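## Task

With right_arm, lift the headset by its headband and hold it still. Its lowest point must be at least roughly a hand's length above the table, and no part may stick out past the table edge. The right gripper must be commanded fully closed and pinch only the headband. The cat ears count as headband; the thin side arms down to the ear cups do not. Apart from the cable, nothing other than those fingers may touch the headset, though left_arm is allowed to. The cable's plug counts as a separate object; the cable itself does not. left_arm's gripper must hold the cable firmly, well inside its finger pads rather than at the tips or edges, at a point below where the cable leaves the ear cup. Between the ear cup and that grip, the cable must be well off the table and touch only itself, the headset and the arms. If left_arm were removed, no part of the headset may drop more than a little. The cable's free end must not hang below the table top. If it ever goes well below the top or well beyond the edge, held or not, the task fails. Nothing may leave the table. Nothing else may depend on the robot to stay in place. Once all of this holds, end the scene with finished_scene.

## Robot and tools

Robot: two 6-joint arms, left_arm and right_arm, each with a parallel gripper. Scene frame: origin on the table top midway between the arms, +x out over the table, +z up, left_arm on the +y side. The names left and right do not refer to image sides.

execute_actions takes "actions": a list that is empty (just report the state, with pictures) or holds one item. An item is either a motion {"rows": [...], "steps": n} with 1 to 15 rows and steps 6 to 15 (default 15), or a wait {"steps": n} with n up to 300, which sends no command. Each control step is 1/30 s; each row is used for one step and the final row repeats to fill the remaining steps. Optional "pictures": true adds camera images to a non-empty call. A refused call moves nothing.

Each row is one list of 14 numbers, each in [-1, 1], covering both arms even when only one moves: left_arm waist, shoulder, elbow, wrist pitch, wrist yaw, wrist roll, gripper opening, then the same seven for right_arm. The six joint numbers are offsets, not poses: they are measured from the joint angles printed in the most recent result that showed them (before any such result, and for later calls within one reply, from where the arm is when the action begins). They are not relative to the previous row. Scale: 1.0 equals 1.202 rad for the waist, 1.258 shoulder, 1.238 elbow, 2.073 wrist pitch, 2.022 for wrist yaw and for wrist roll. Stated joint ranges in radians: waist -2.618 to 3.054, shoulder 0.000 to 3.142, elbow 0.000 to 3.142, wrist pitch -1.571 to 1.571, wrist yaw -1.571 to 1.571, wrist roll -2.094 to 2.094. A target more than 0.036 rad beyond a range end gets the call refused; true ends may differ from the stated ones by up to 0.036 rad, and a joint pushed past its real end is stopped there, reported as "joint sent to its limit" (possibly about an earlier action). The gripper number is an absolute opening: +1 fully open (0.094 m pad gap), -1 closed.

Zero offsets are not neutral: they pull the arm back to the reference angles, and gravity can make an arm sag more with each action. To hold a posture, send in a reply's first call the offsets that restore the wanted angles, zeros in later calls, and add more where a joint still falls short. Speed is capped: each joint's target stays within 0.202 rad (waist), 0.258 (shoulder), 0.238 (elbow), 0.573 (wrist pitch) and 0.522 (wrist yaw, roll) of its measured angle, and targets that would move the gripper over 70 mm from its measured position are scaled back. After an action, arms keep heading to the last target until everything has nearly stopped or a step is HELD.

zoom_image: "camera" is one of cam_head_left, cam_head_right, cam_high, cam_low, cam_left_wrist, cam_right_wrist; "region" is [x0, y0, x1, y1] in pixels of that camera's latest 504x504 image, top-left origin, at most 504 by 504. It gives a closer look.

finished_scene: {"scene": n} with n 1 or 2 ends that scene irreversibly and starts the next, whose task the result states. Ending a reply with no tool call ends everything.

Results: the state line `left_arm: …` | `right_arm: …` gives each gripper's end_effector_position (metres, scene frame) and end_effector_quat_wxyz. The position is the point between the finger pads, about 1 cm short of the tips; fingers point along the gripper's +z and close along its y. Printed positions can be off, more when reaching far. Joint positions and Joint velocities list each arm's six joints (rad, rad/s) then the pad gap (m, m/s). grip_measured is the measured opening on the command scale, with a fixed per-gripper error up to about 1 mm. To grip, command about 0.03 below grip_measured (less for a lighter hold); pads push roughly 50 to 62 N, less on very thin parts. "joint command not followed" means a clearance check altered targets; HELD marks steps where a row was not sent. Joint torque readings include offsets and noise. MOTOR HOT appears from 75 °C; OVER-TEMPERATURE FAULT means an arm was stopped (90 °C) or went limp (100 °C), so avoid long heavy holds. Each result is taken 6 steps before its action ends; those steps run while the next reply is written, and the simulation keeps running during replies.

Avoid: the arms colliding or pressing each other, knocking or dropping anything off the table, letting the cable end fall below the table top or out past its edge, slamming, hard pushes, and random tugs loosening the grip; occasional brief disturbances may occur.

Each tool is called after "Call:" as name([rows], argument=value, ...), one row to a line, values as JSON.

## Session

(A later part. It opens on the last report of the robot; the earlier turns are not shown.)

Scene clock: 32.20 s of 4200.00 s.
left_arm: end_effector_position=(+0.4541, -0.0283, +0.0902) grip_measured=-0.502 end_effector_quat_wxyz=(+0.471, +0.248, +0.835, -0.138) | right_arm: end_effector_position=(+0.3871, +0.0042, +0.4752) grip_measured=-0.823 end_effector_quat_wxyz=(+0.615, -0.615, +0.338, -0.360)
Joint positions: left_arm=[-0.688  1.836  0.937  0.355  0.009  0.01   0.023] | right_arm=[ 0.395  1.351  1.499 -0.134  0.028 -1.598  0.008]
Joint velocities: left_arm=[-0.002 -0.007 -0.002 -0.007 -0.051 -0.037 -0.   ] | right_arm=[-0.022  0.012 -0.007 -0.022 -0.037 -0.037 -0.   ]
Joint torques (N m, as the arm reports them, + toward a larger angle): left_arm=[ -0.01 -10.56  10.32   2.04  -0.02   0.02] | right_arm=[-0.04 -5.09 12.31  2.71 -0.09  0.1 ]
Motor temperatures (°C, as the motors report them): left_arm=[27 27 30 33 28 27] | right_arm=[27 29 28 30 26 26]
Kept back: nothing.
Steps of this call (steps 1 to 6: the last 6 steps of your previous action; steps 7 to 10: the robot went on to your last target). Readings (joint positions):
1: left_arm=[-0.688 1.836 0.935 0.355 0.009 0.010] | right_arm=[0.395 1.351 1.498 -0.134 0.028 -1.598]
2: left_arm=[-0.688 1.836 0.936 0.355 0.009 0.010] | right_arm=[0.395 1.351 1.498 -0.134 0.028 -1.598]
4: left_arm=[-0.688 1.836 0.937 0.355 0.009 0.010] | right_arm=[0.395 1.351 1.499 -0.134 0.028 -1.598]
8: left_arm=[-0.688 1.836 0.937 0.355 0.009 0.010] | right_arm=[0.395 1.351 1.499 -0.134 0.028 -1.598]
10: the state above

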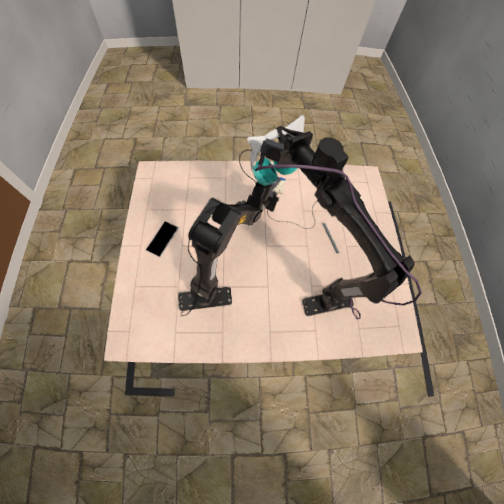

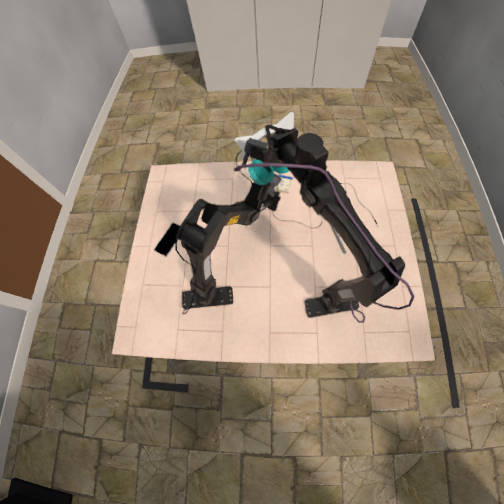

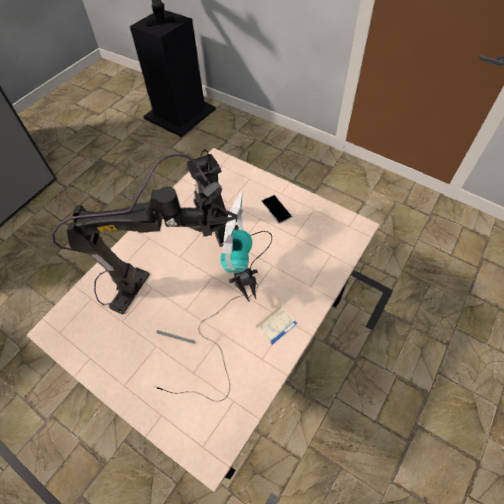

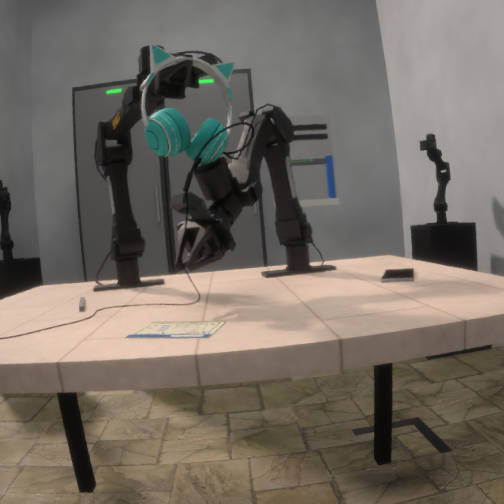

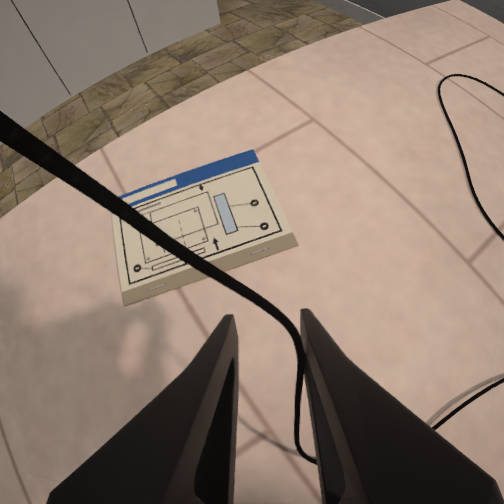

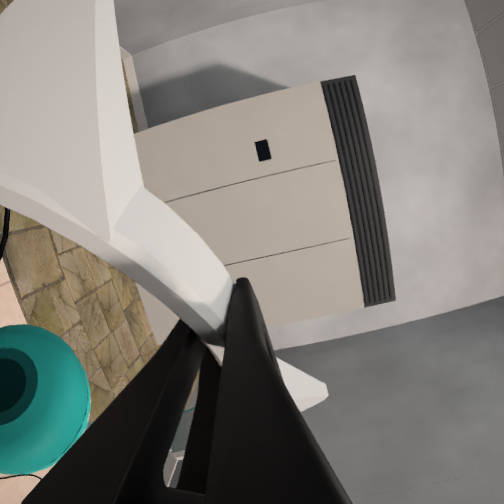

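Call:
execute_actions([
  {"rows":[[0,-0.008,0.01,0,0,0,-0.4,-0.02,-0.004,0.015,0.02,0,0,-1],[0,-0.008,0.01,0,0,0,-0.3,-0.04,-0.004,0.015,0.02,0,0,-1],[0,-0.008,0.01,0,0,0,-0.3,-0.06,-0.004,0.015,0.02,0,0,-1],[0,-0.008,0.01,0,0,0,-0.3,-0.08,-0.004,0.015,0.02,0,0,-1],[0,-0.008,0.01,0,0,0,-0.3,-0.10,-0.004,0.015,0.02,0,0,-1],[0,-0.008,0.01,0,0,0,-0.3,-0.12,-0.004,0.015,0.02,0,0,-1],[0,-0.008,0.01,0,0,0,-0.3,-0.14,-0.004,0.015,0.02,0,0,-1]],"steps":15},
])

Call:
execute_actions([
  {"steps":15},
], pictures=true)

Scene clock: 33.13 s of 4200.00 s.
left_arm: end_effector_position=(+0.4541, -0.0283, +0.0902) grip_measured=-0.302 end_effector_quat_wxyz=(+0.471, +0.248, +0.835, -0.138) | right_arm: end_effector_position=(+0.4194, -0.0581, +0.4696) grip_measured=-0.823 end_effector_quat_wxyz=(+0.577, -0.594, +0.389, -0.403)
Joint positions: left_arm=[-0.688  1.836  0.937  0.355  0.009  0.01   0.033] | right_arm=[ 0.237  1.351  1.499 -0.156  0.028 -1.6    0.008]
Joint velocities: left_arm=[-0.007 -0.017 -0.007 -0.037 -0.037  0.022 -0.001] | right_arm=[-0.452  0.007  0.022 -0.081  0.168 -0.066  0.001]
Joint torques (N m, as the arm reports them, + toward a larger angle): left_arm=[  0.03 -11.55   8.2    2.09  -0.02  -0.01] | right_arm=[ 1.34 -5.01 10.13  2.87 -0.41  0.13]
Motor temperatures (°C, as the motors report them): left_arm=[27 27 30 33 28 27] | right_arm=[27 29 28 30 26 26]
Steps of this call (steps 1 to 15: the robot went on to your last target; steps 16 to 19: nothing new was sent; steps 20 to 28: the first 9 steps of this action). Readings (joint positions):
20: left_arm=[-0.688 1.836 0.937 0.355 0.009 0.010] | right_arm=[0.393 1.351 1.499 -0.134 0.028 -1.598]
21: left_arm=[-0.688 1.836 0.937 0.355 0.009 0.010] | right_arm=[0.386 1.351 1.499 -0.136 0.024 -1.598]
23: left_arm=[-0.688 1.836 0.937 0.355 0.009 0.010] | right_arm=[0.355 1.351 1.499 -0.144 0.018 -1.598]
27: left_arm=[-0.688 1.836 0.937 0.355 0.009 0.010] | right_arm=[0.255 1.351 1.499 -0.155 0.022 -1.598]
28: the state above

Scene clock: 33.63 s of 4200.00 s.
left_arm: end_effector_position=(+0.4541, -0.0283, +0.0902) grip_measured=-0.302 end_effector_quat_wxyz=(+0.471, +0.248, +0.835, -0.138) | right_arm: end_effector_position=(+0.4224, -0.0654, +0.4686) grip_measured=-0.823 end_effector_quat_wxyz=(+0.571, -0.591, +0.395, -0.410)
Joint positions: left_arm=[-0.688  1.836  0.937  0.355  0.009  0.01   0.033] | right_arm=[ 0.221  1.351  1.499 -0.16   0.034 -1.603  0.008]
Joint velocities: left_arm=[-0.022  0.007 -0.007  0.007  0.037 -0.051  0.001] | right_arm=[-0.012 -0.007 -0.022 -0.037 -0.022  0.007  0.001]
Joint torques (N m, as the arm reports them, + toward a larger angle): left_arm=[  0.03 -11.52   8.19   2.1   -0.02   0.01] | right_arm=[ 0.45 -5.09 10.18  2.84 -0.05  0.05]
Motor temperatures (°C, as the motors report them): left_arm=[27 27 30 33 28 27] | right_arm=[27 29 28 30 26 26]
Kept back: nothing.
Steps of this call (steps 1 to 6: the last 6 steps of your previous action; steps 7 to 15: the robot went on to your last target). Readings (joint positions):
1: left_arm=[-0.688 1.836 0.937 0.355 0.009 0.010] | right_arm=[0.226 1.351 1.499 -0.157 0.034 -1.602]
2: left_arm=[-0.688 1.836 0.937 0.355 0.009 0.010] | right_arm=[0.221 1.351 1.499 -0.158 0.038 -1.603]
4: left_arm=[-0.688 1.836 0.937 0.355 0.009 0.010] | right_arm=[0.221 1.351 1.499 -0.159 0.037 -1.603]
8: left_arm=[-0.688 1.836 0.937 0.355 0.009 0.010] | right_arm=[0.221 1.351 1.499 -0.160 0.035 -1.603]
15: the state above

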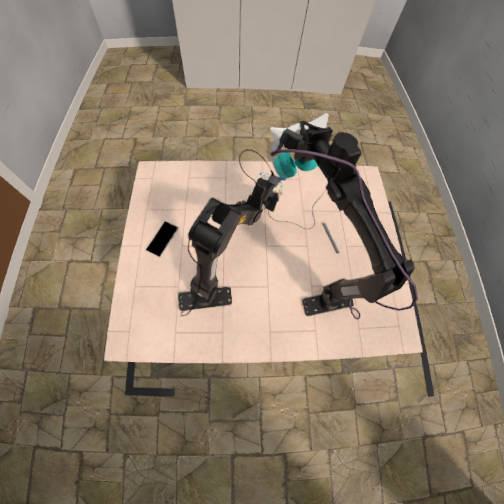

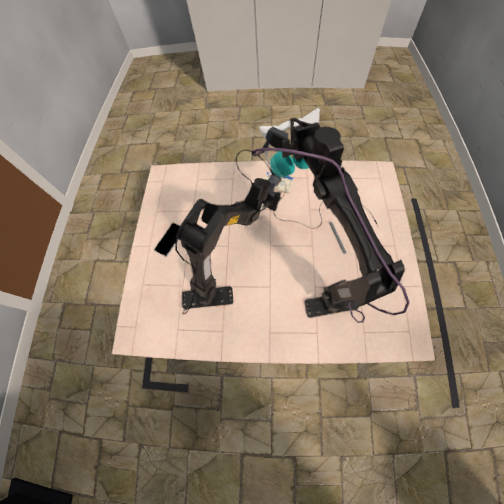

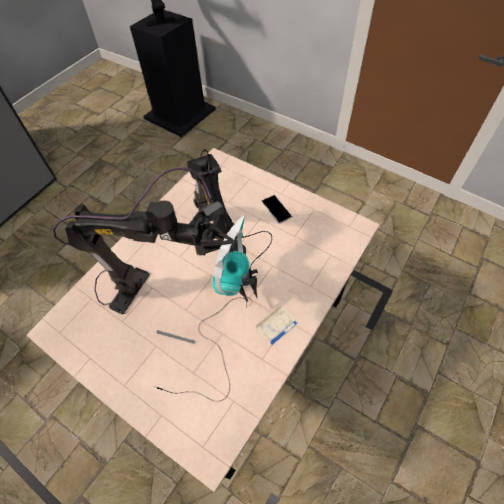

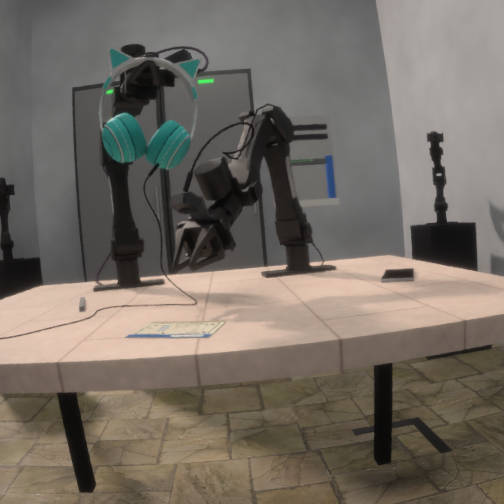

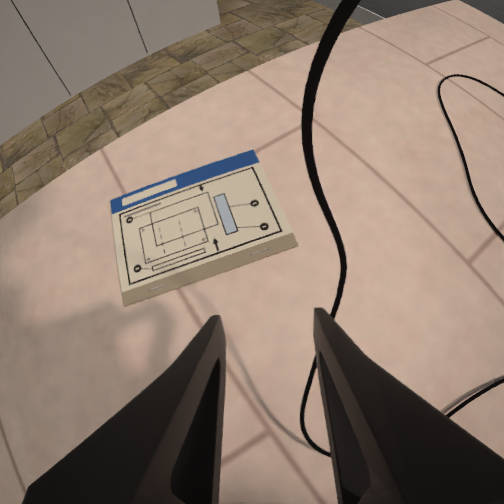

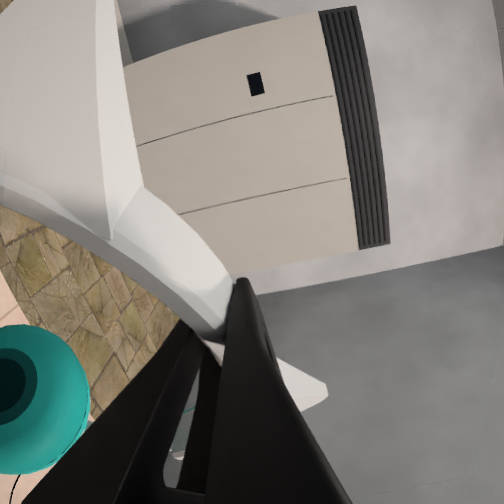

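Call:
execute_actions([
  {"rows":[[0,-0.008,0.01,0,0,0,0.5,0,-0.004,0.015,0.025,0,0,-1],[-0.01,-0.008,0.01,0,0,0,0.5,0,-0.004,0.015,0.025,0,0,-1],[-0.02,-0.008,0.01,0,0,0,0.5,0,-0.004,0.015,0.025,0,0,-1],[-0.03,0,0.02,0,0,0,0.5,0,-0.004,0.015,0.025,0,0,-1],[-0.035,0.015,0.04,0,0,0,0.5,0,-0.004,0.015,0.025,0,0,-1],[-0.035,0.03,0.06,-0.005,0,0,0.5,0,-0.004,0.015,0.025,0,0,-1],[-0.035,0.045,0.08,-0.008,0,0,0.5,0,-0.004,0.015,0.025,0,0,-1],[-0.035,0.058,0.096,-0.011,0,0,0.5,0,-0.004,0.015,0.025,0,0,-1]],"steps":15},
])

Call:
execute_actions([
  {"steps":12},
], pictures=true)

Scene clock: 34.40 s of 4200.00 s.
left_arm: end_effector_position=(+0.4579, -0.0532, +0.0921) grip_measured=+0.498 end_effector_quat_wxyz=(+0.473, +0.263, +0.828, -0.148) | right_arm: end_effector_position=(+0.4223, -0.0653, +0.4651) grip_measured=-0.823 end_effector_quat_wxyz=(+0.567, -0.596, +0.398, -0.407)
Joint positions: left_arm=[-0.725  1.887  1.006  0.347  0.008  0.01   0.07 ] | right_arm=[ 0.221  1.351  1.499 -0.174  0.034 -1.603  0.008]
Joint velocities: left_arm=[-0.11   0.379  0.505  0.022 -0.051 -0.022 -0.001] | right_arm=[ 0.002 -0.012 -0.012 -0.037 -0.007 -0.007 -0.001]
Joint torques (N m, as the arm reports them, + toward a larger angle): left_arm=[  0.11 -11.38   8.83   1.92  -0.05  -0.01] | right_arm=[-0.05 -5.06 10.18  2.85  0.01  0.01]
Motor temperatures (°C, as the motors report them): left_arm=[27 28 30 33 28 27] | right_arm=[27 29 29 30 26 26]
Steps of this call (steps 1 to 14: the robot went on to your last target; steps 15 to 23: the first 9 steps of this action). Readings (joint positions):
15: left_arm=[-0.688 1.836 0.937 0.355 0.009 0.010] | right_arm=[0.221 1.351 1.499 -0.161 0.034 -1.603]
16: left_arm=[-0.688 1.836 0.937 0.355 0.009 0.010] | right_arm=[0.221 1.351 1.499 -0.163 0.034 -1.603]
18: left_arm=[-0.692 1.836 0.937 0.355 0.008 0.010] | right_arm=[0.221 1.351 1.499 -0.168 0.034 -1.603]
22: left_arm=[-0.720 1.872 0.986 0.347 0.008 0.010] | right_arm=[0.221 1.351 1.499 -0.173 0.034 -1.603]
23: the state above

Scene clock: 34.80 s of 4200.00 s.
left_arm: end_effector_position=(+0.4608, -0.0572, +0.0907) grip_measured=+0.498 end_effector_quat_wxyz=(+0.472, +0.264, +0.828, -0.148) | right_arm: end_effector_position=(+0.4223, -0.0653, +0.4649) grip_measured=-0.823 end_effector_quat_wxyz=(+0.567, -0.596, +0.398, -0.407)
Joint positions: left_arm=[-0.728  1.905  1.026  0.344  0.008  0.01   0.07 ] | right_arm=[ 0.221  1.351  1.499 -0.175  0.034 -1.603  0.008]
Joint velocities: left_arm=[-0.007 -0.007 -0.017 -0.066  0.007  0.007 -0.   ] | right_arm=[ 0.002 -0.012 -0.002 -0.066  0.007  0.022 -0.   ]
Joint torques (N m, as the arm reports them, + toward a larger angle): left_arm=[ -0.14 -10.94   9.88   1.97  -0.04   0.  ] | right_arm=[-0.04 -5.11 10.15  2.84  0.02  0.  ]
Motor temperatures (°C, as the motors report them): left_arm=[27 28 30 33 28 27] | right_arm=[27 29 29 30 26 26]
Kept back: nothing.
Steps of this call (steps 1 to 6: the last 6 steps of your previous action; steps 7 to 12: the robot went on to your last target). Readings (joint positions):
1: left_arm=[-0.727 1.897 1.019 0.347 0.008 0.010] | right_arm=[0.221 1.351 1.499 -0.174 0.034 -1.603]
2: left_arm=[-0.728 1.903 1.025 0.347 0.008 0.010] | right_arm=[0.221 1.351 1.499 -0.174 0.034 -1.603]
4: left_arm=[-0.728 1.905 1.026 0.346 0.008 0.010] | right_arm=[0.221 1.351 1.499 -0.175 0.034 -1.603]
8: left_arm=[-0.728 1.905 1.026 0.344 0.008 0.010] | right_arm=[0.221 1.351 1.499 -0.175 0.034 -1.603]
12: the state above

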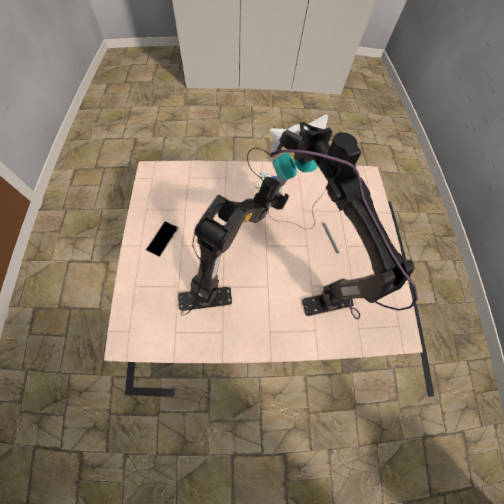

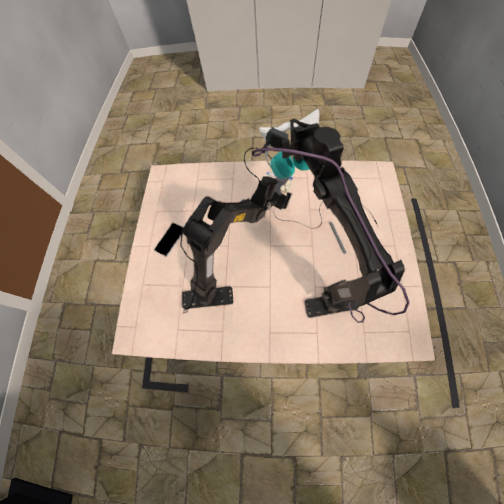

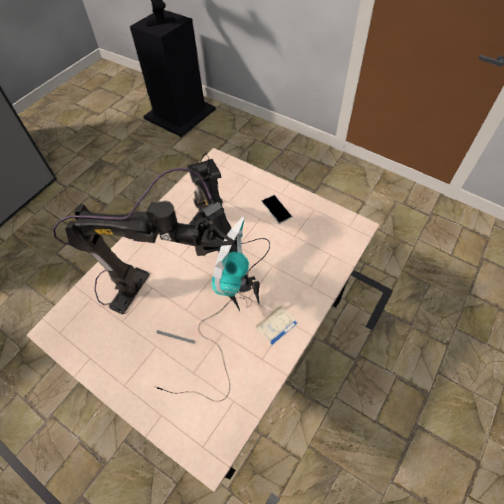

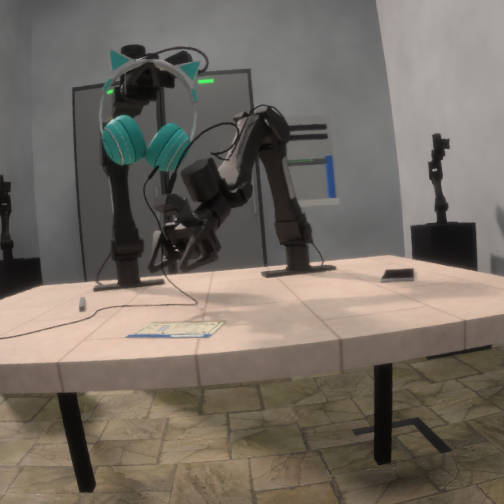

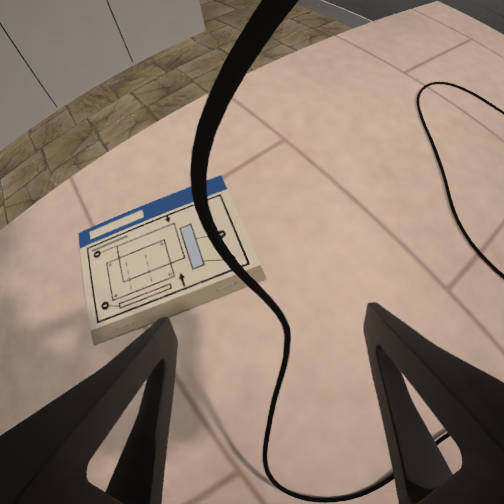

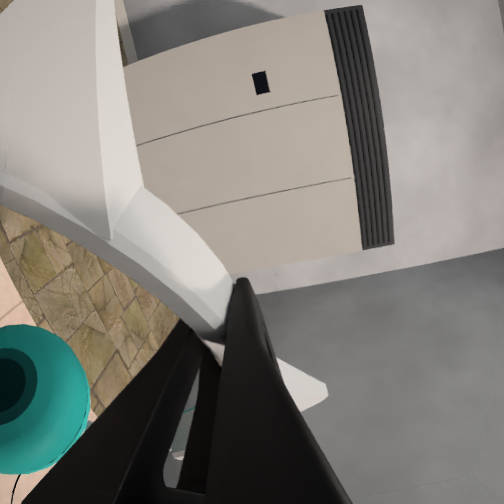

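Call:
execute_actions([
  {"rows":[[0,-0.008,0.01,0,0,0,0.1,0,-0.004,0.015,0.03,0,0,-1],[0,-0.008,0.01,0,0,0,-0.3,0,-0.004,0.015,0.03,0,0,-1],[0,-0.008,0.01,0,0,0,-0.6,0,-0.004,0.015,0.03,0,0,-1],[0,-0.008,0.01,0,0,0,-0.8,0,-0.004,0.015,0.03,0,0,-1],[0,-0.008,0.01,0,0,0,-1,0,-0.004,0.015,0.03,0,0,-1]],"steps":15},
])

Call:
execute_actions([
  {"steps":12},
], pictures=true)

Call:
zoom_image(camera="cam_left_wrist", region=[150,200,400,450])

Call:
zoom_image(camera="cam_low", region=[90,100,290,310])

Scene clock: 35.47 s of 4200.00 s.
left_arm: end_effector_position=(+0.4608, -0.0571, +0.0906) grip_measured=-0.972 end_effector_quat_wxyz=(+0.472, +0.264, +0.828, -0.148) | right_arm: end_effector_position=(+0.4223, -0.0653, +0.4638) grip_measured=-0.823 end_effector_quat_wxyz=(+0.565, -0.597, +0.399, -0.406)
Joint positions: left_arm=[-0.728  1.905  1.026  0.343  0.008  0.01   0.001] | right_arm=[ 0.221  1.351  1.499 -0.179  0.034 -1.603  0.008]
Joint velocities: left_arm=[-0.012 -0.002 -0.012 -0.037 -0.051 -0.007  0.001] | right_arm=[ 0.002 -0.002  0.002  0.007 -0.037  0.022 -0.001]
Joint torques (N m, as the arm reports them, + toward a larger angle): left_arm=[  0.   -12.27   8.27   2.1   -0.02   0.01] | right_arm=[-0.01 -5.08 10.17  2.81  0.01  0.  ]
Motor temperatures (°C, as the motors report them): left_arm=[27 28 30 33 28 27] | right_arm=[27 29 29 31 26 26]
Steps of this call (steps 1 to 11: the robot went on to your last target; steps 12 to 20: the first 9 steps of this action). Readings (joint positions):
12: left_arm=[-0.728 1.905 1.026 0.343 0.008 0.010] | right_arm=[0.221 1.351 1.499 -0.176 0.034 -1.603]
13: left_arm=[-0.728 1.905 1.026 0.343 0.008 0.010] | right_arm=[0.221 1.351 1.499 -0.176 0.034 -1.603]
15: left_arm=[-0.728 1.905 1.026 0.343 0.008 0.010] | right_arm=[0.221 1.351 1.499 -0.177 0.034 -1.603]
19: left_arm=[-0.728 1.905 1.026 0.343 0.008 0.010] | right_arm=[0.221 1.351 1.499 -0.179 0.034 -1.603]
20: the state above

Scene clock: 35.87 s of 4200.00 s.
left_arm: end_effector_position=(+0.4608, -0.0571, +0.0906) grip_measured=-0.972 end_effector_quat_wxyz=(+0.472, +0.264, +0.828, -0.148) | right_arm: end_effector_position=(+0.4223, -0.0653, +0.4637) grip_measured=-0.823 end_effector_quat_wxyz=(+0.565, -0.597, +0.399, -0.406)
Joint positions: left_arm=[-0.728  1.905  1.026  0.343  0.008  0.01   0.001] | right_arm=[ 0.221  1.351  1.499 -0.18   0.034 -1.603  0.008]
Joint velocities: left_arm=[ 0.012  0.012 -0.007  0.022 -0.007 -0.007  0.   ] | right_arm=[ 0.012 -0.002  0.012 -0.007 -0.081  0.007 -0.   ]
Joint torques (N m, as the arm reports them, + toward a larger angle): left_arm=[ -0.04 -12.3    8.29   2.11  -0.03   0.02] | right_arm=[ 0.   -5.11 10.18  2.82  0.03  0.01]
Motor temperatures (°C, as the motors report them): left_arm=[27 28 30 33 28 27] | right_arm=[27 29 29 31 26 26]
Kept back: nothing.
Steps of this call (steps 1 to 6: the last 6 steps of your previous action; steps 7 to 12: the robot went on to your last target). Readings (joint positions):
1: left_arm=[-0.728 1.905 1.026 0.343 0.008 0.010] | right_arm=[0.221 1.351 1.499 -0.179 0.034 -1.603]
2: left_arm=[-0.728 1.905 1.026 0.343 0.008 0.010] | right_arm=[0.221 1.351 1.499 -0.180 0.034 -1.603]
4: left_arm=[-0.728 1.905 1.026 0.343 0.008 0.010] | right_arm=[0.221 1.351 1.499 -0.180 0.034 -1.603]
8: left_arm=[-0.728 1.905 1.026 0.343 0.008 0.010] | right_arm=[0.221 1.351 1.499 -0.180 0.034 -1.603]
12: the state above

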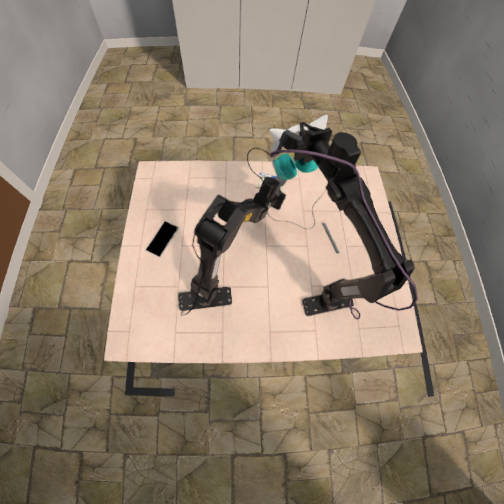

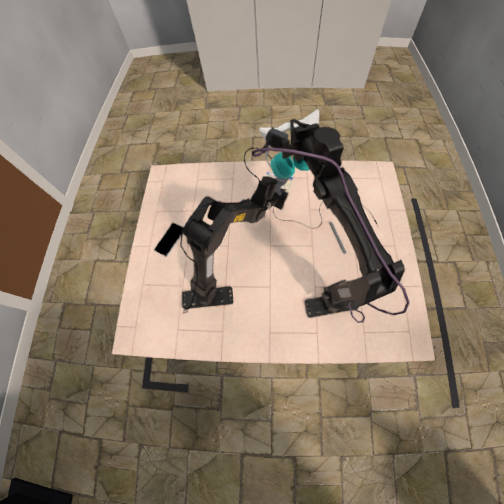

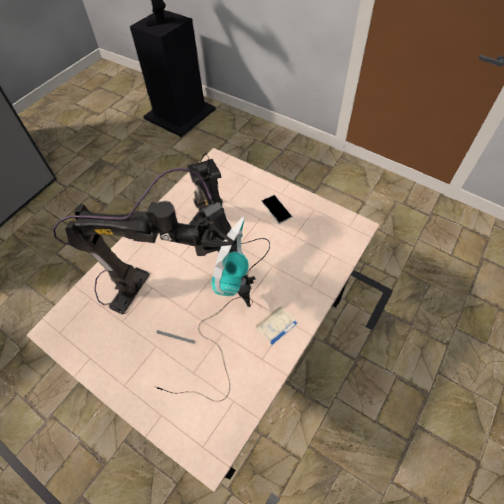

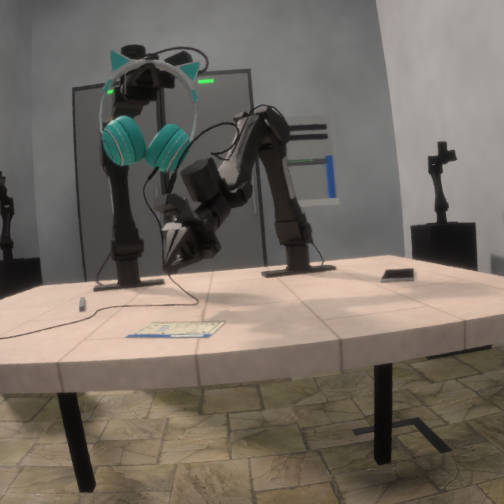

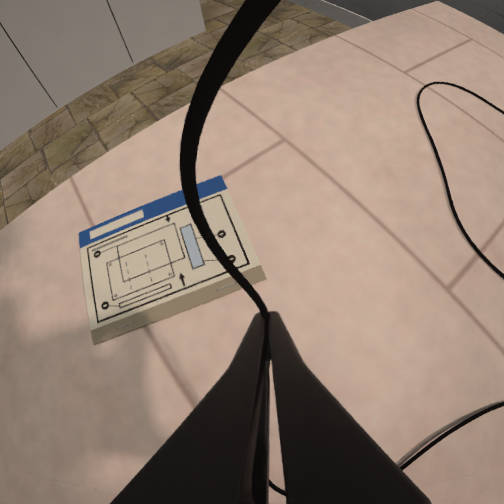

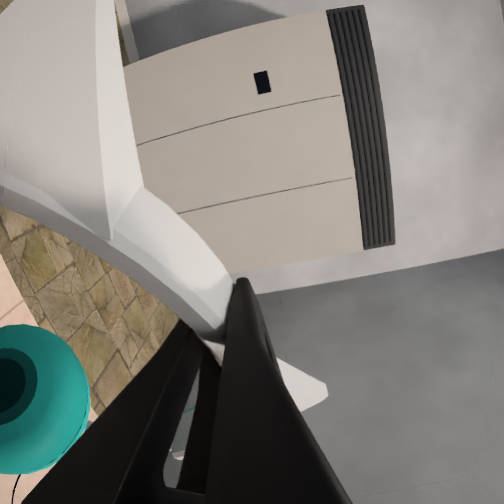

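Region (150, 200, 400, 450) of cam_left_wrist's 504x504 image, scaled by 2.016, with more detail than that image has.

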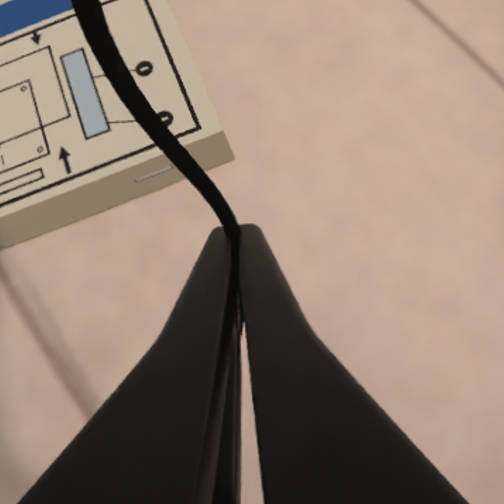

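Region (90, 100, 290, 310) of cam_low's 504x504 image, scaled by 2.400, with more detail than that image has; it fills the left 480 columns of this view, and the rest is white.

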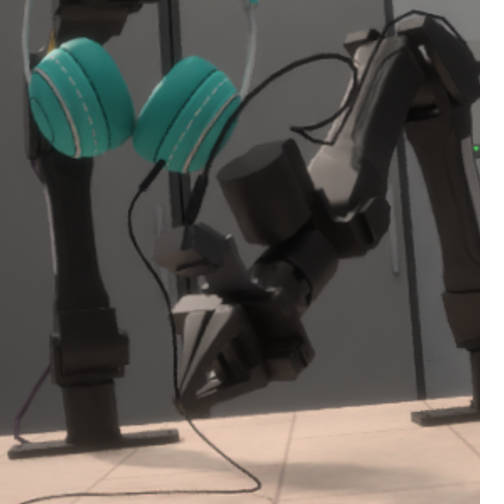

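Call:
execute_actions([
  {"rows":[[0,-0.008,0.01,0,0,0,0,0,-0.004,0.015,0.03,0,0,-1],[0,-0.008,0.01,0,0,0,0.4,0,-0.004,0.015,0.035,0,0,-1],[0,0,-0.01,0.04,0,0,0.4,0,-0.004,0.015,0.035,0,0,-1],[0,0.01,-0.03,0.08,0,0,0.4,0,-0.004,0.015,0.035,0,0,-1],[0,0.02,-0.05,0.12,0,0,0.4,0,-0.004,0.015,0.035,0,0,-1],[0,0.03,-0.07,0.16,0,0,0.4,0,-0.004,0.015,0.035,0,0,-1],[0,0.04,-0.09,0.2,0,0,0.4,0,-0.004,0.015,0.035,0,0,-1],[0,0.05,-0.11,0.24,0,0,0.4,0,-0.004,0.015,0.035,0,0,-1],[0,0.06,-0.13,0.28,0,0,0.4,0,-0.004,0.015,0.035,0,0,-1],[0,0.07,-0.149,0.328,0,0,0.4,0,-0.004,0.015,0.035,0,0,-1]],"steps":15},
])

Call:
execute_actions([
  {"steps":15},
], pictures=true)

Scene clock: 37.37 s of 4200.00 s.
left_arm: end_effector_position=(+0.4673, -0.0617, +0.1046) grip_measured=+0.398 end_effector_quat_wxyz=(+0.546, +0.250, +0.781, -0.171) | right_arm: end_effector_position=(+0.4223, -0.0653, +0.4636) grip_measured=-0.823 end_effector_quat_wxyz=(+0.565, -0.598, +0.399, -0.406)
Joint positions: left_arm=[-0.728  1.94   0.935  0.653  0.008  0.01   0.066] | right_arm=[ 0.221  1.351  1.499 -0.18   0.034 -1.603  0.008]
Joint velocities: left_arm=[-0.002  0.359 -0.711  2.044 -0.051 -0.051  0.   ] | right_arm=[ 0.012 -0.002  0.002  0.007  0.022 -0.037 -0.   ]
Joint torques (N m, as the arm reports them, + toward a larger angle): left_arm=[-0.03 -9.69  4.36  1.86 -0.03 -0.02] | right_arm=[-0.02 -5.14 10.15  2.91  0.03  0.  ]
Motor temperatures (°C, as the motors report them): left_arm=[27 29 30 34 28 27] | right_arm=[27 29 29 31 26 26]
Steps of this call (steps 1 to 15: the robot went on to your last target; steps 16 to 36: nothing new was sent; steps 37 to 45: the first 9 steps of this action). Readings (joint positions):
37: left_arm=[-0.728 1.905 1.026 0.343 0.008 0.010] | right_arm=[0.221 1.351 1.499 -0.180 0.034 -1.603]
38: left_arm=[-0.728 1.905 1.026 0.343 0.008 0.010] | right_arm=[0.221 1.351 1.499 -0.180 0.034 -1.603]
40: left_arm=[-0.728 1.907 1.022 0.373 0.008 0.010] | right_arm=[0.221 1.351 1.499 -0.180 0.034 -1.603]
44: left_arm=[-0.728 1.928 0.959 0.587 0.008 0.010] | right_arm=[0.221 1.351 1.499 -0.180 0.034 -1.603]
45: the state above

Scene clock: 37.87 s of 4200.00 s.
left_arm: end_effector_position=(+0.4672, -0.0616, +0.1213) grip_measured=+0.398 end_effector_quat_wxyz=(+0.622, +0.232, +0.722, -0.194) | right_arm: end_effector_position=(+0.4223, -0.0653, +0.4636) grip_measured=-0.823 end_effector_quat_wxyz=(+0.565, -0.598, +0.399, -0.406)
Joint positions: left_arm=[-0.728  2.003  0.85   1.003  0.008  0.01   0.066] | right_arm=[ 0.221  1.351  1.499 -0.18   0.034 -1.603  0.008]
Joint velocities: left_arm=[ 0.007 -0.007  0.007  0.095  0.007 -0.022 -0.001] | right_arm=[-0.007 -0.002  0.002 -0.022 -0.037 -0.022  0.   ]
Joint torques (N m, as the arm reports them, + toward a larger angle): left_arm=[ -0.06 -12.24   5.25   2.34  -0.03   0.01] | right_arm=[ 0.04 -5.06 10.17  2.9   0.    0.01]
Motor temperatures (°C, as the motors report them): left_arm=[27 29 30 34 28 27] | right_arm=[27 29 29 31 26 26]
Kept back: nothing.
Steps of this call (steps 1 to 6: the last 6 steps of your previous action; steps 7 to 15: the robot went on to your last target). Readings (joint positions):
1: left_arm=[-0.728 1.955 0.910 0.723 0.008 0.010] | right_arm=[0.221 1.351 1.499 -0.180 0.034 -1.603]
2: left_arm=[-0.728 1.969 0.887 0.783 0.008 0.010] | right_arm=[0.221 1.351 1.499 -0.180 0.034 -1.603]
4: left_arm=[-0.728 1.993 0.859 0.857 0.008 0.010] | right_arm=[0.221 1.351 1.499 -0.180 0.034 -1.603]
8: left_arm=[-0.728 2.003 0.850 0.938 0.008 0.010] | right_arm=[0.221 1.351 1.499 -0.180 0.034 -1.603]
15: the state above

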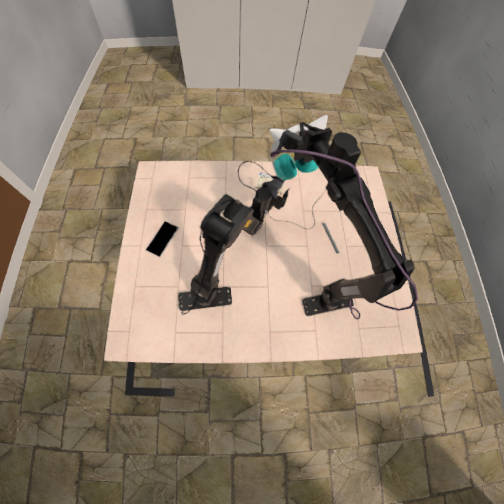

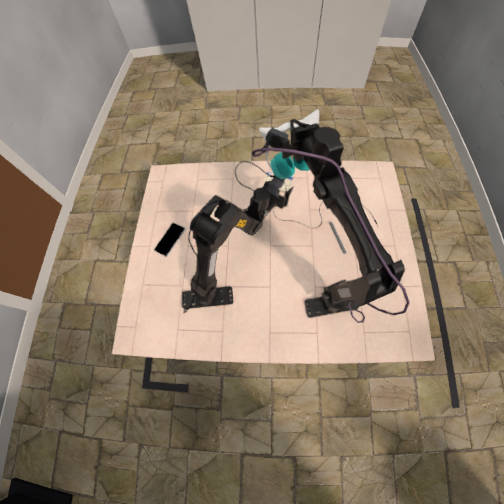

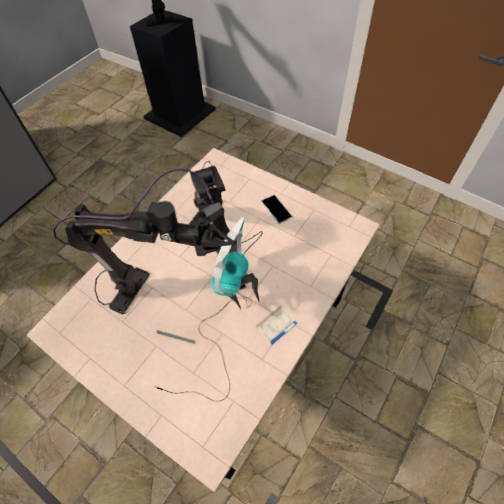

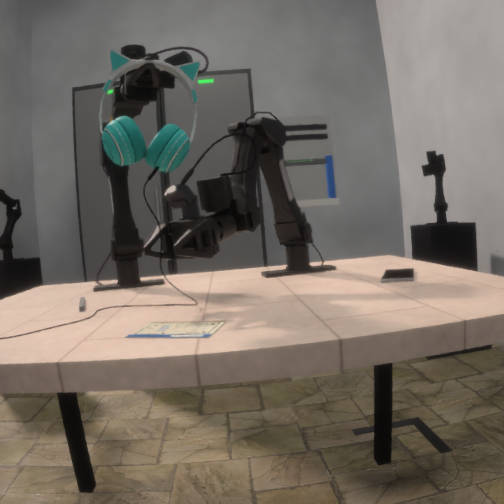

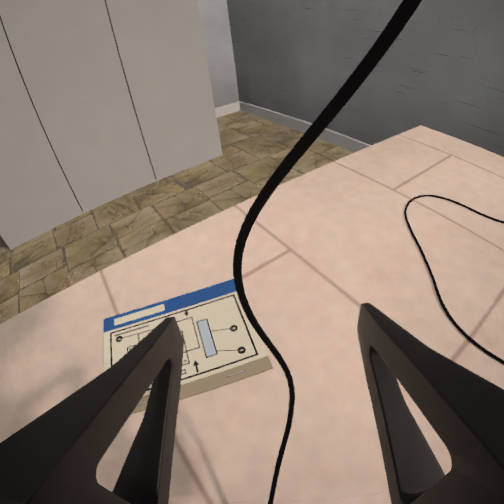

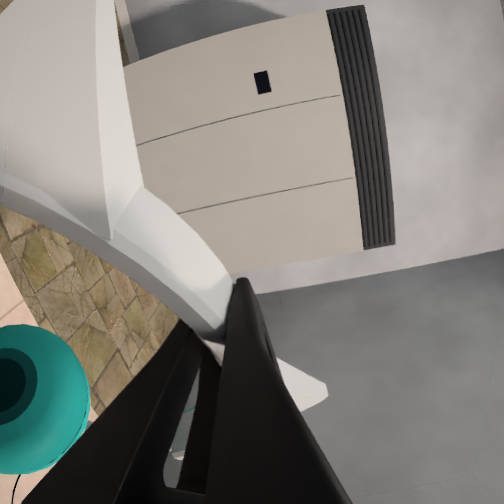

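Cable now runs deep between the fingers; close.

Call:
execute_actions([
  {"rows":[[0,-0.008,0.01,0.008,0,0,0,0,-0.004,0.015,0.03,0,0,-1],[0,-0.008,0.01,0.008,0,0,-0.4,0,-0.004,0.015,0.03,0,0,-1],[0,-0.008,0.01,0.008,0,0,-0.7,0,-0.004,0.015,0.03,0,0,-1],[0,-0.008,0.01,0.008,0,0,-0.85,0,-0.004,0.015,0.03,0,0,-1],[0,-0.008,0.01,0.008,0,0,-1,0,-0.004,0.015,0.03,0,0,-1]],"steps":15},
])

Call:
execute_actions([
  {"steps":12},
], pictures=true)

Call:
zoom_image(camera="cam_left_wrist", region=[130,200,430,504])

Call:
zoom_image(camera="cam_low", region=[90,100,290,310])

Scene clock: 38.60 s of 4200.00 s.
left_arm: end_effector_position=(+0.4675, -0.0618, +0.1242) grip_measured=-0.973 end_effector_quat_wxyz=(+0.627, +0.230, +0.718, -0.195) | right_arm: end_effector_position=(+0.4222, -0.0654, +0.4627) grip_measured=-0.823 end_effector_quat_wxyz=(+0.564, -0.599, +0.400, -0.405)
Joint positions: left_arm=[-0.728  2.003  0.85   1.015  0.008  0.01   0.001] | right_arm=[ 0.221  1.351  1.499 -0.184  0.034 -1.603  0.008]
Joint velocities: left_arm=[ 0.012  0.002  0.002  0.037 -0.007 -0.022  0.   ] | right_arm=[ 0.007 -0.002 -0.002 -0.081  0.007  0.007  0.001]
Joint torques (N m, as the arm reports them, + toward a larger angle): left_arm=[  0.01 -12.17   7.21   2.33  -0.03  -0.01] | right_arm=[ 0.01 -5.11 10.15  2.82  0.02 -0.01]
Motor temperatures (°C, as the motors report them): left_arm=[27 29 30 34 28 27] | right_arm=[27 29 29 31 26 26]
Steps of this call (steps 1 to 13: the robot went on to your last target; steps 14 to 22: the first 9 steps of this action). Readings (joint positions):
14: left_arm=[-0.728 2.003 0.850 1.015 0.008 0.010] | right_arm=[0.221 1.351 1.499 -0.180 0.034 -1.603]
15: left_arm=[-0.728 2.003 0.850 1.015 0.008 0.010] | right_arm=[0.221 1.351 1.499 -0.181 0.034 -1.603]
17: left_arm=[-0.728 2.003 0.850 1.015 0.008 0.010] | right_arm=[0.221 1.351 1.499 -0.182 0.034 -1.603]
21: left_arm=[-0.728 2.003 0.850 1.015 0.008 0.010] | right_arm=[0.221 1.351 1.499 -0.184 0.034 -1.603]
22: the state above

Scene clock: 39.00 s of 4200.00 s.
left_arm: end_effector_position=(+0.4675, -0.0618, +0.1242) grip_measured=-0.973 end_effector_quat_wxyz=(+0.627, +0.230, +0.718, -0.195) | right_arm: end_effector_position=(+0.4222, -0.0654, +0.4626) grip_measured=-0.823 end_effector_quat_wxyz=(+0.564, -0.599, +0.400, -0.405)
Joint positions: left_arm=[-0.728  2.003  0.85   1.015  0.008  0.01   0.001] | right_arm=[ 0.221  1.351  1.499 -0.184  0.034 -1.603  0.008]
Joint velocities: left_arm=[-0.017  0.002 -0.022 -0.022  0.007  0.022  0.001] | right_arm=[ 0.012 -0.012 -0.007  0.007 -0.037 -0.037 -0.   ]
Joint torques (N m, as the arm reports them, + toward a larger angle): left_arm=[ -0.01 -12.21   7.24   2.33  -0.02   0.  ] | right_arm=[-0.05 -5.13 10.15  2.83  0.03  0.01]
Motor temperatures (°C, as the motors report them): left_arm=[27 29 30 34 28 27] | right_arm=[27 29 29 31 26 26]
Kept back: nothing.
Steps of this call (steps 1 to 6: the last 6 steps of your previous action; steps 7 to 12: the robot went on to your last target). Readings (joint positions):
1: left_arm=[-0.728 2.003 0.850 1.015 0.008 0.010] | right_arm=[0.221 1.351 1.499 -0.184 0.034 -1.603]
2: left_arm=[-0.728 2.003 0.850 1.015 0.008 0.010] | right_arm=[0.221 1.351 1.499 -0.184 0.034 -1.603]
4: left_arm=[-0.728 2.003 0.850 1.015 0.008 0.010] | right_arm=[0.221 1.351 1.499 -0.184 0.034 -1.603]
8: left_arm=[-0.728 2.003 0.850 1.015 0.008 0.010] | right_arm=[0.221 1.351 1.499 -0.184 0.034 -1.603]
12: the state above

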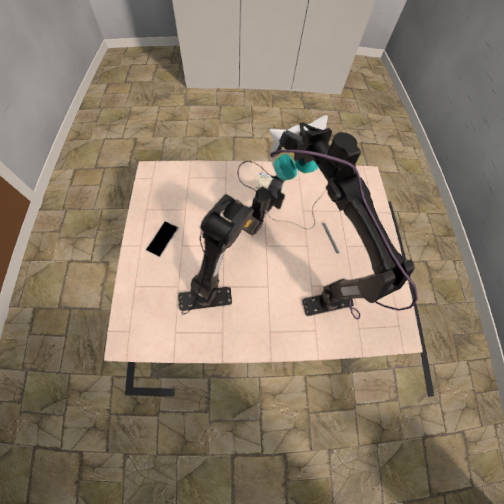

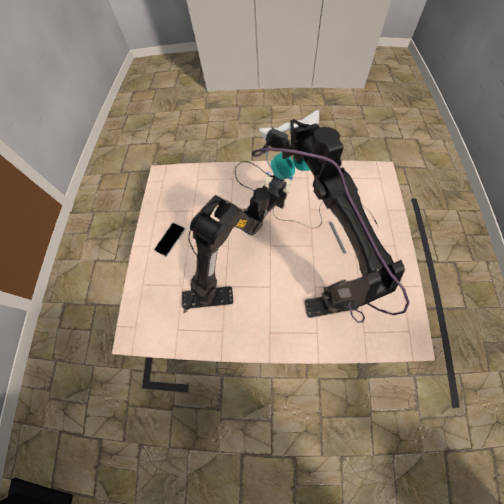

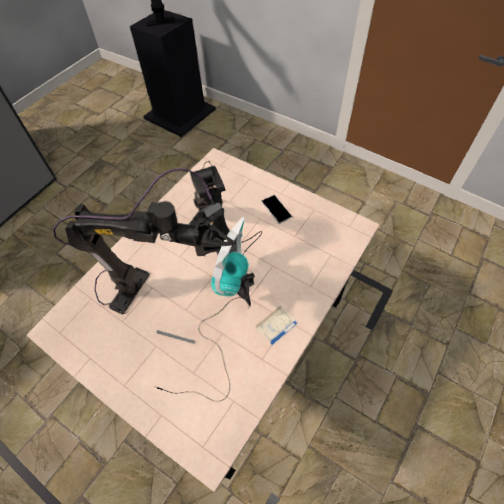

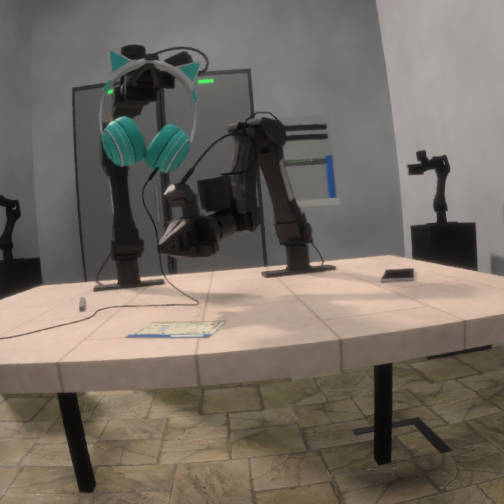

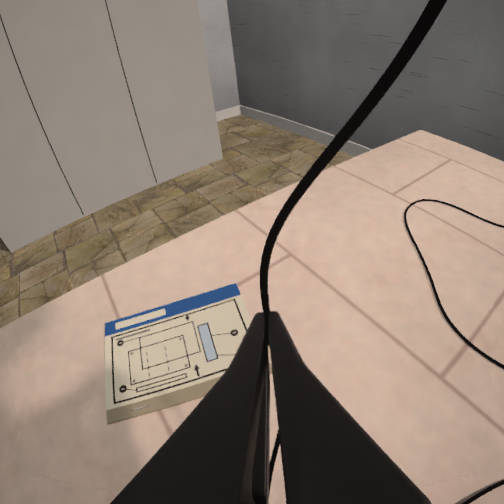

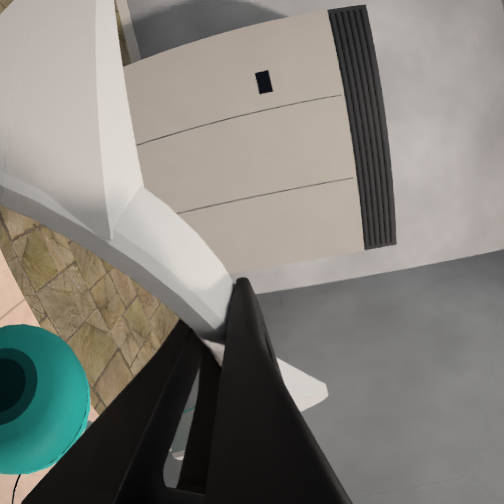

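Region (130, 200, 430, 504) of cam_left_wrist's 504x504 image, scaled by 1.658, with more detail than that image has; it fills the left 497 columns of this view, and the rest is white.

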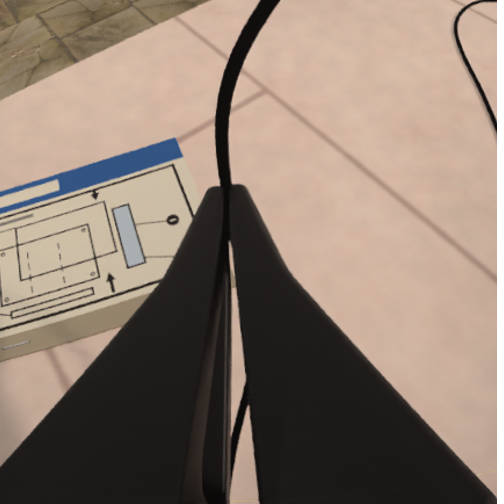

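Region (90, 100, 290, 310) of cam_low's 504x504 image, scaled by 2.400, with more detail than that image has; it fills the left 480 columns of this view, and the rest is white.

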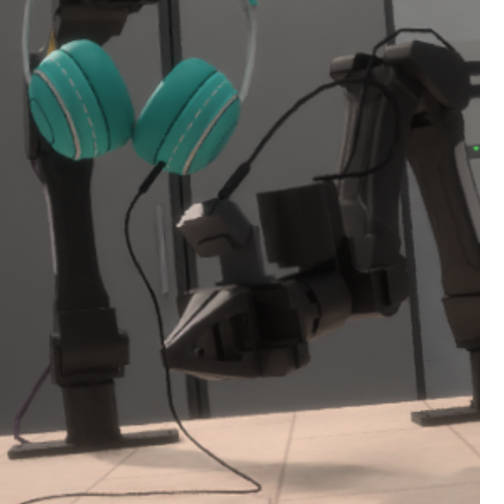

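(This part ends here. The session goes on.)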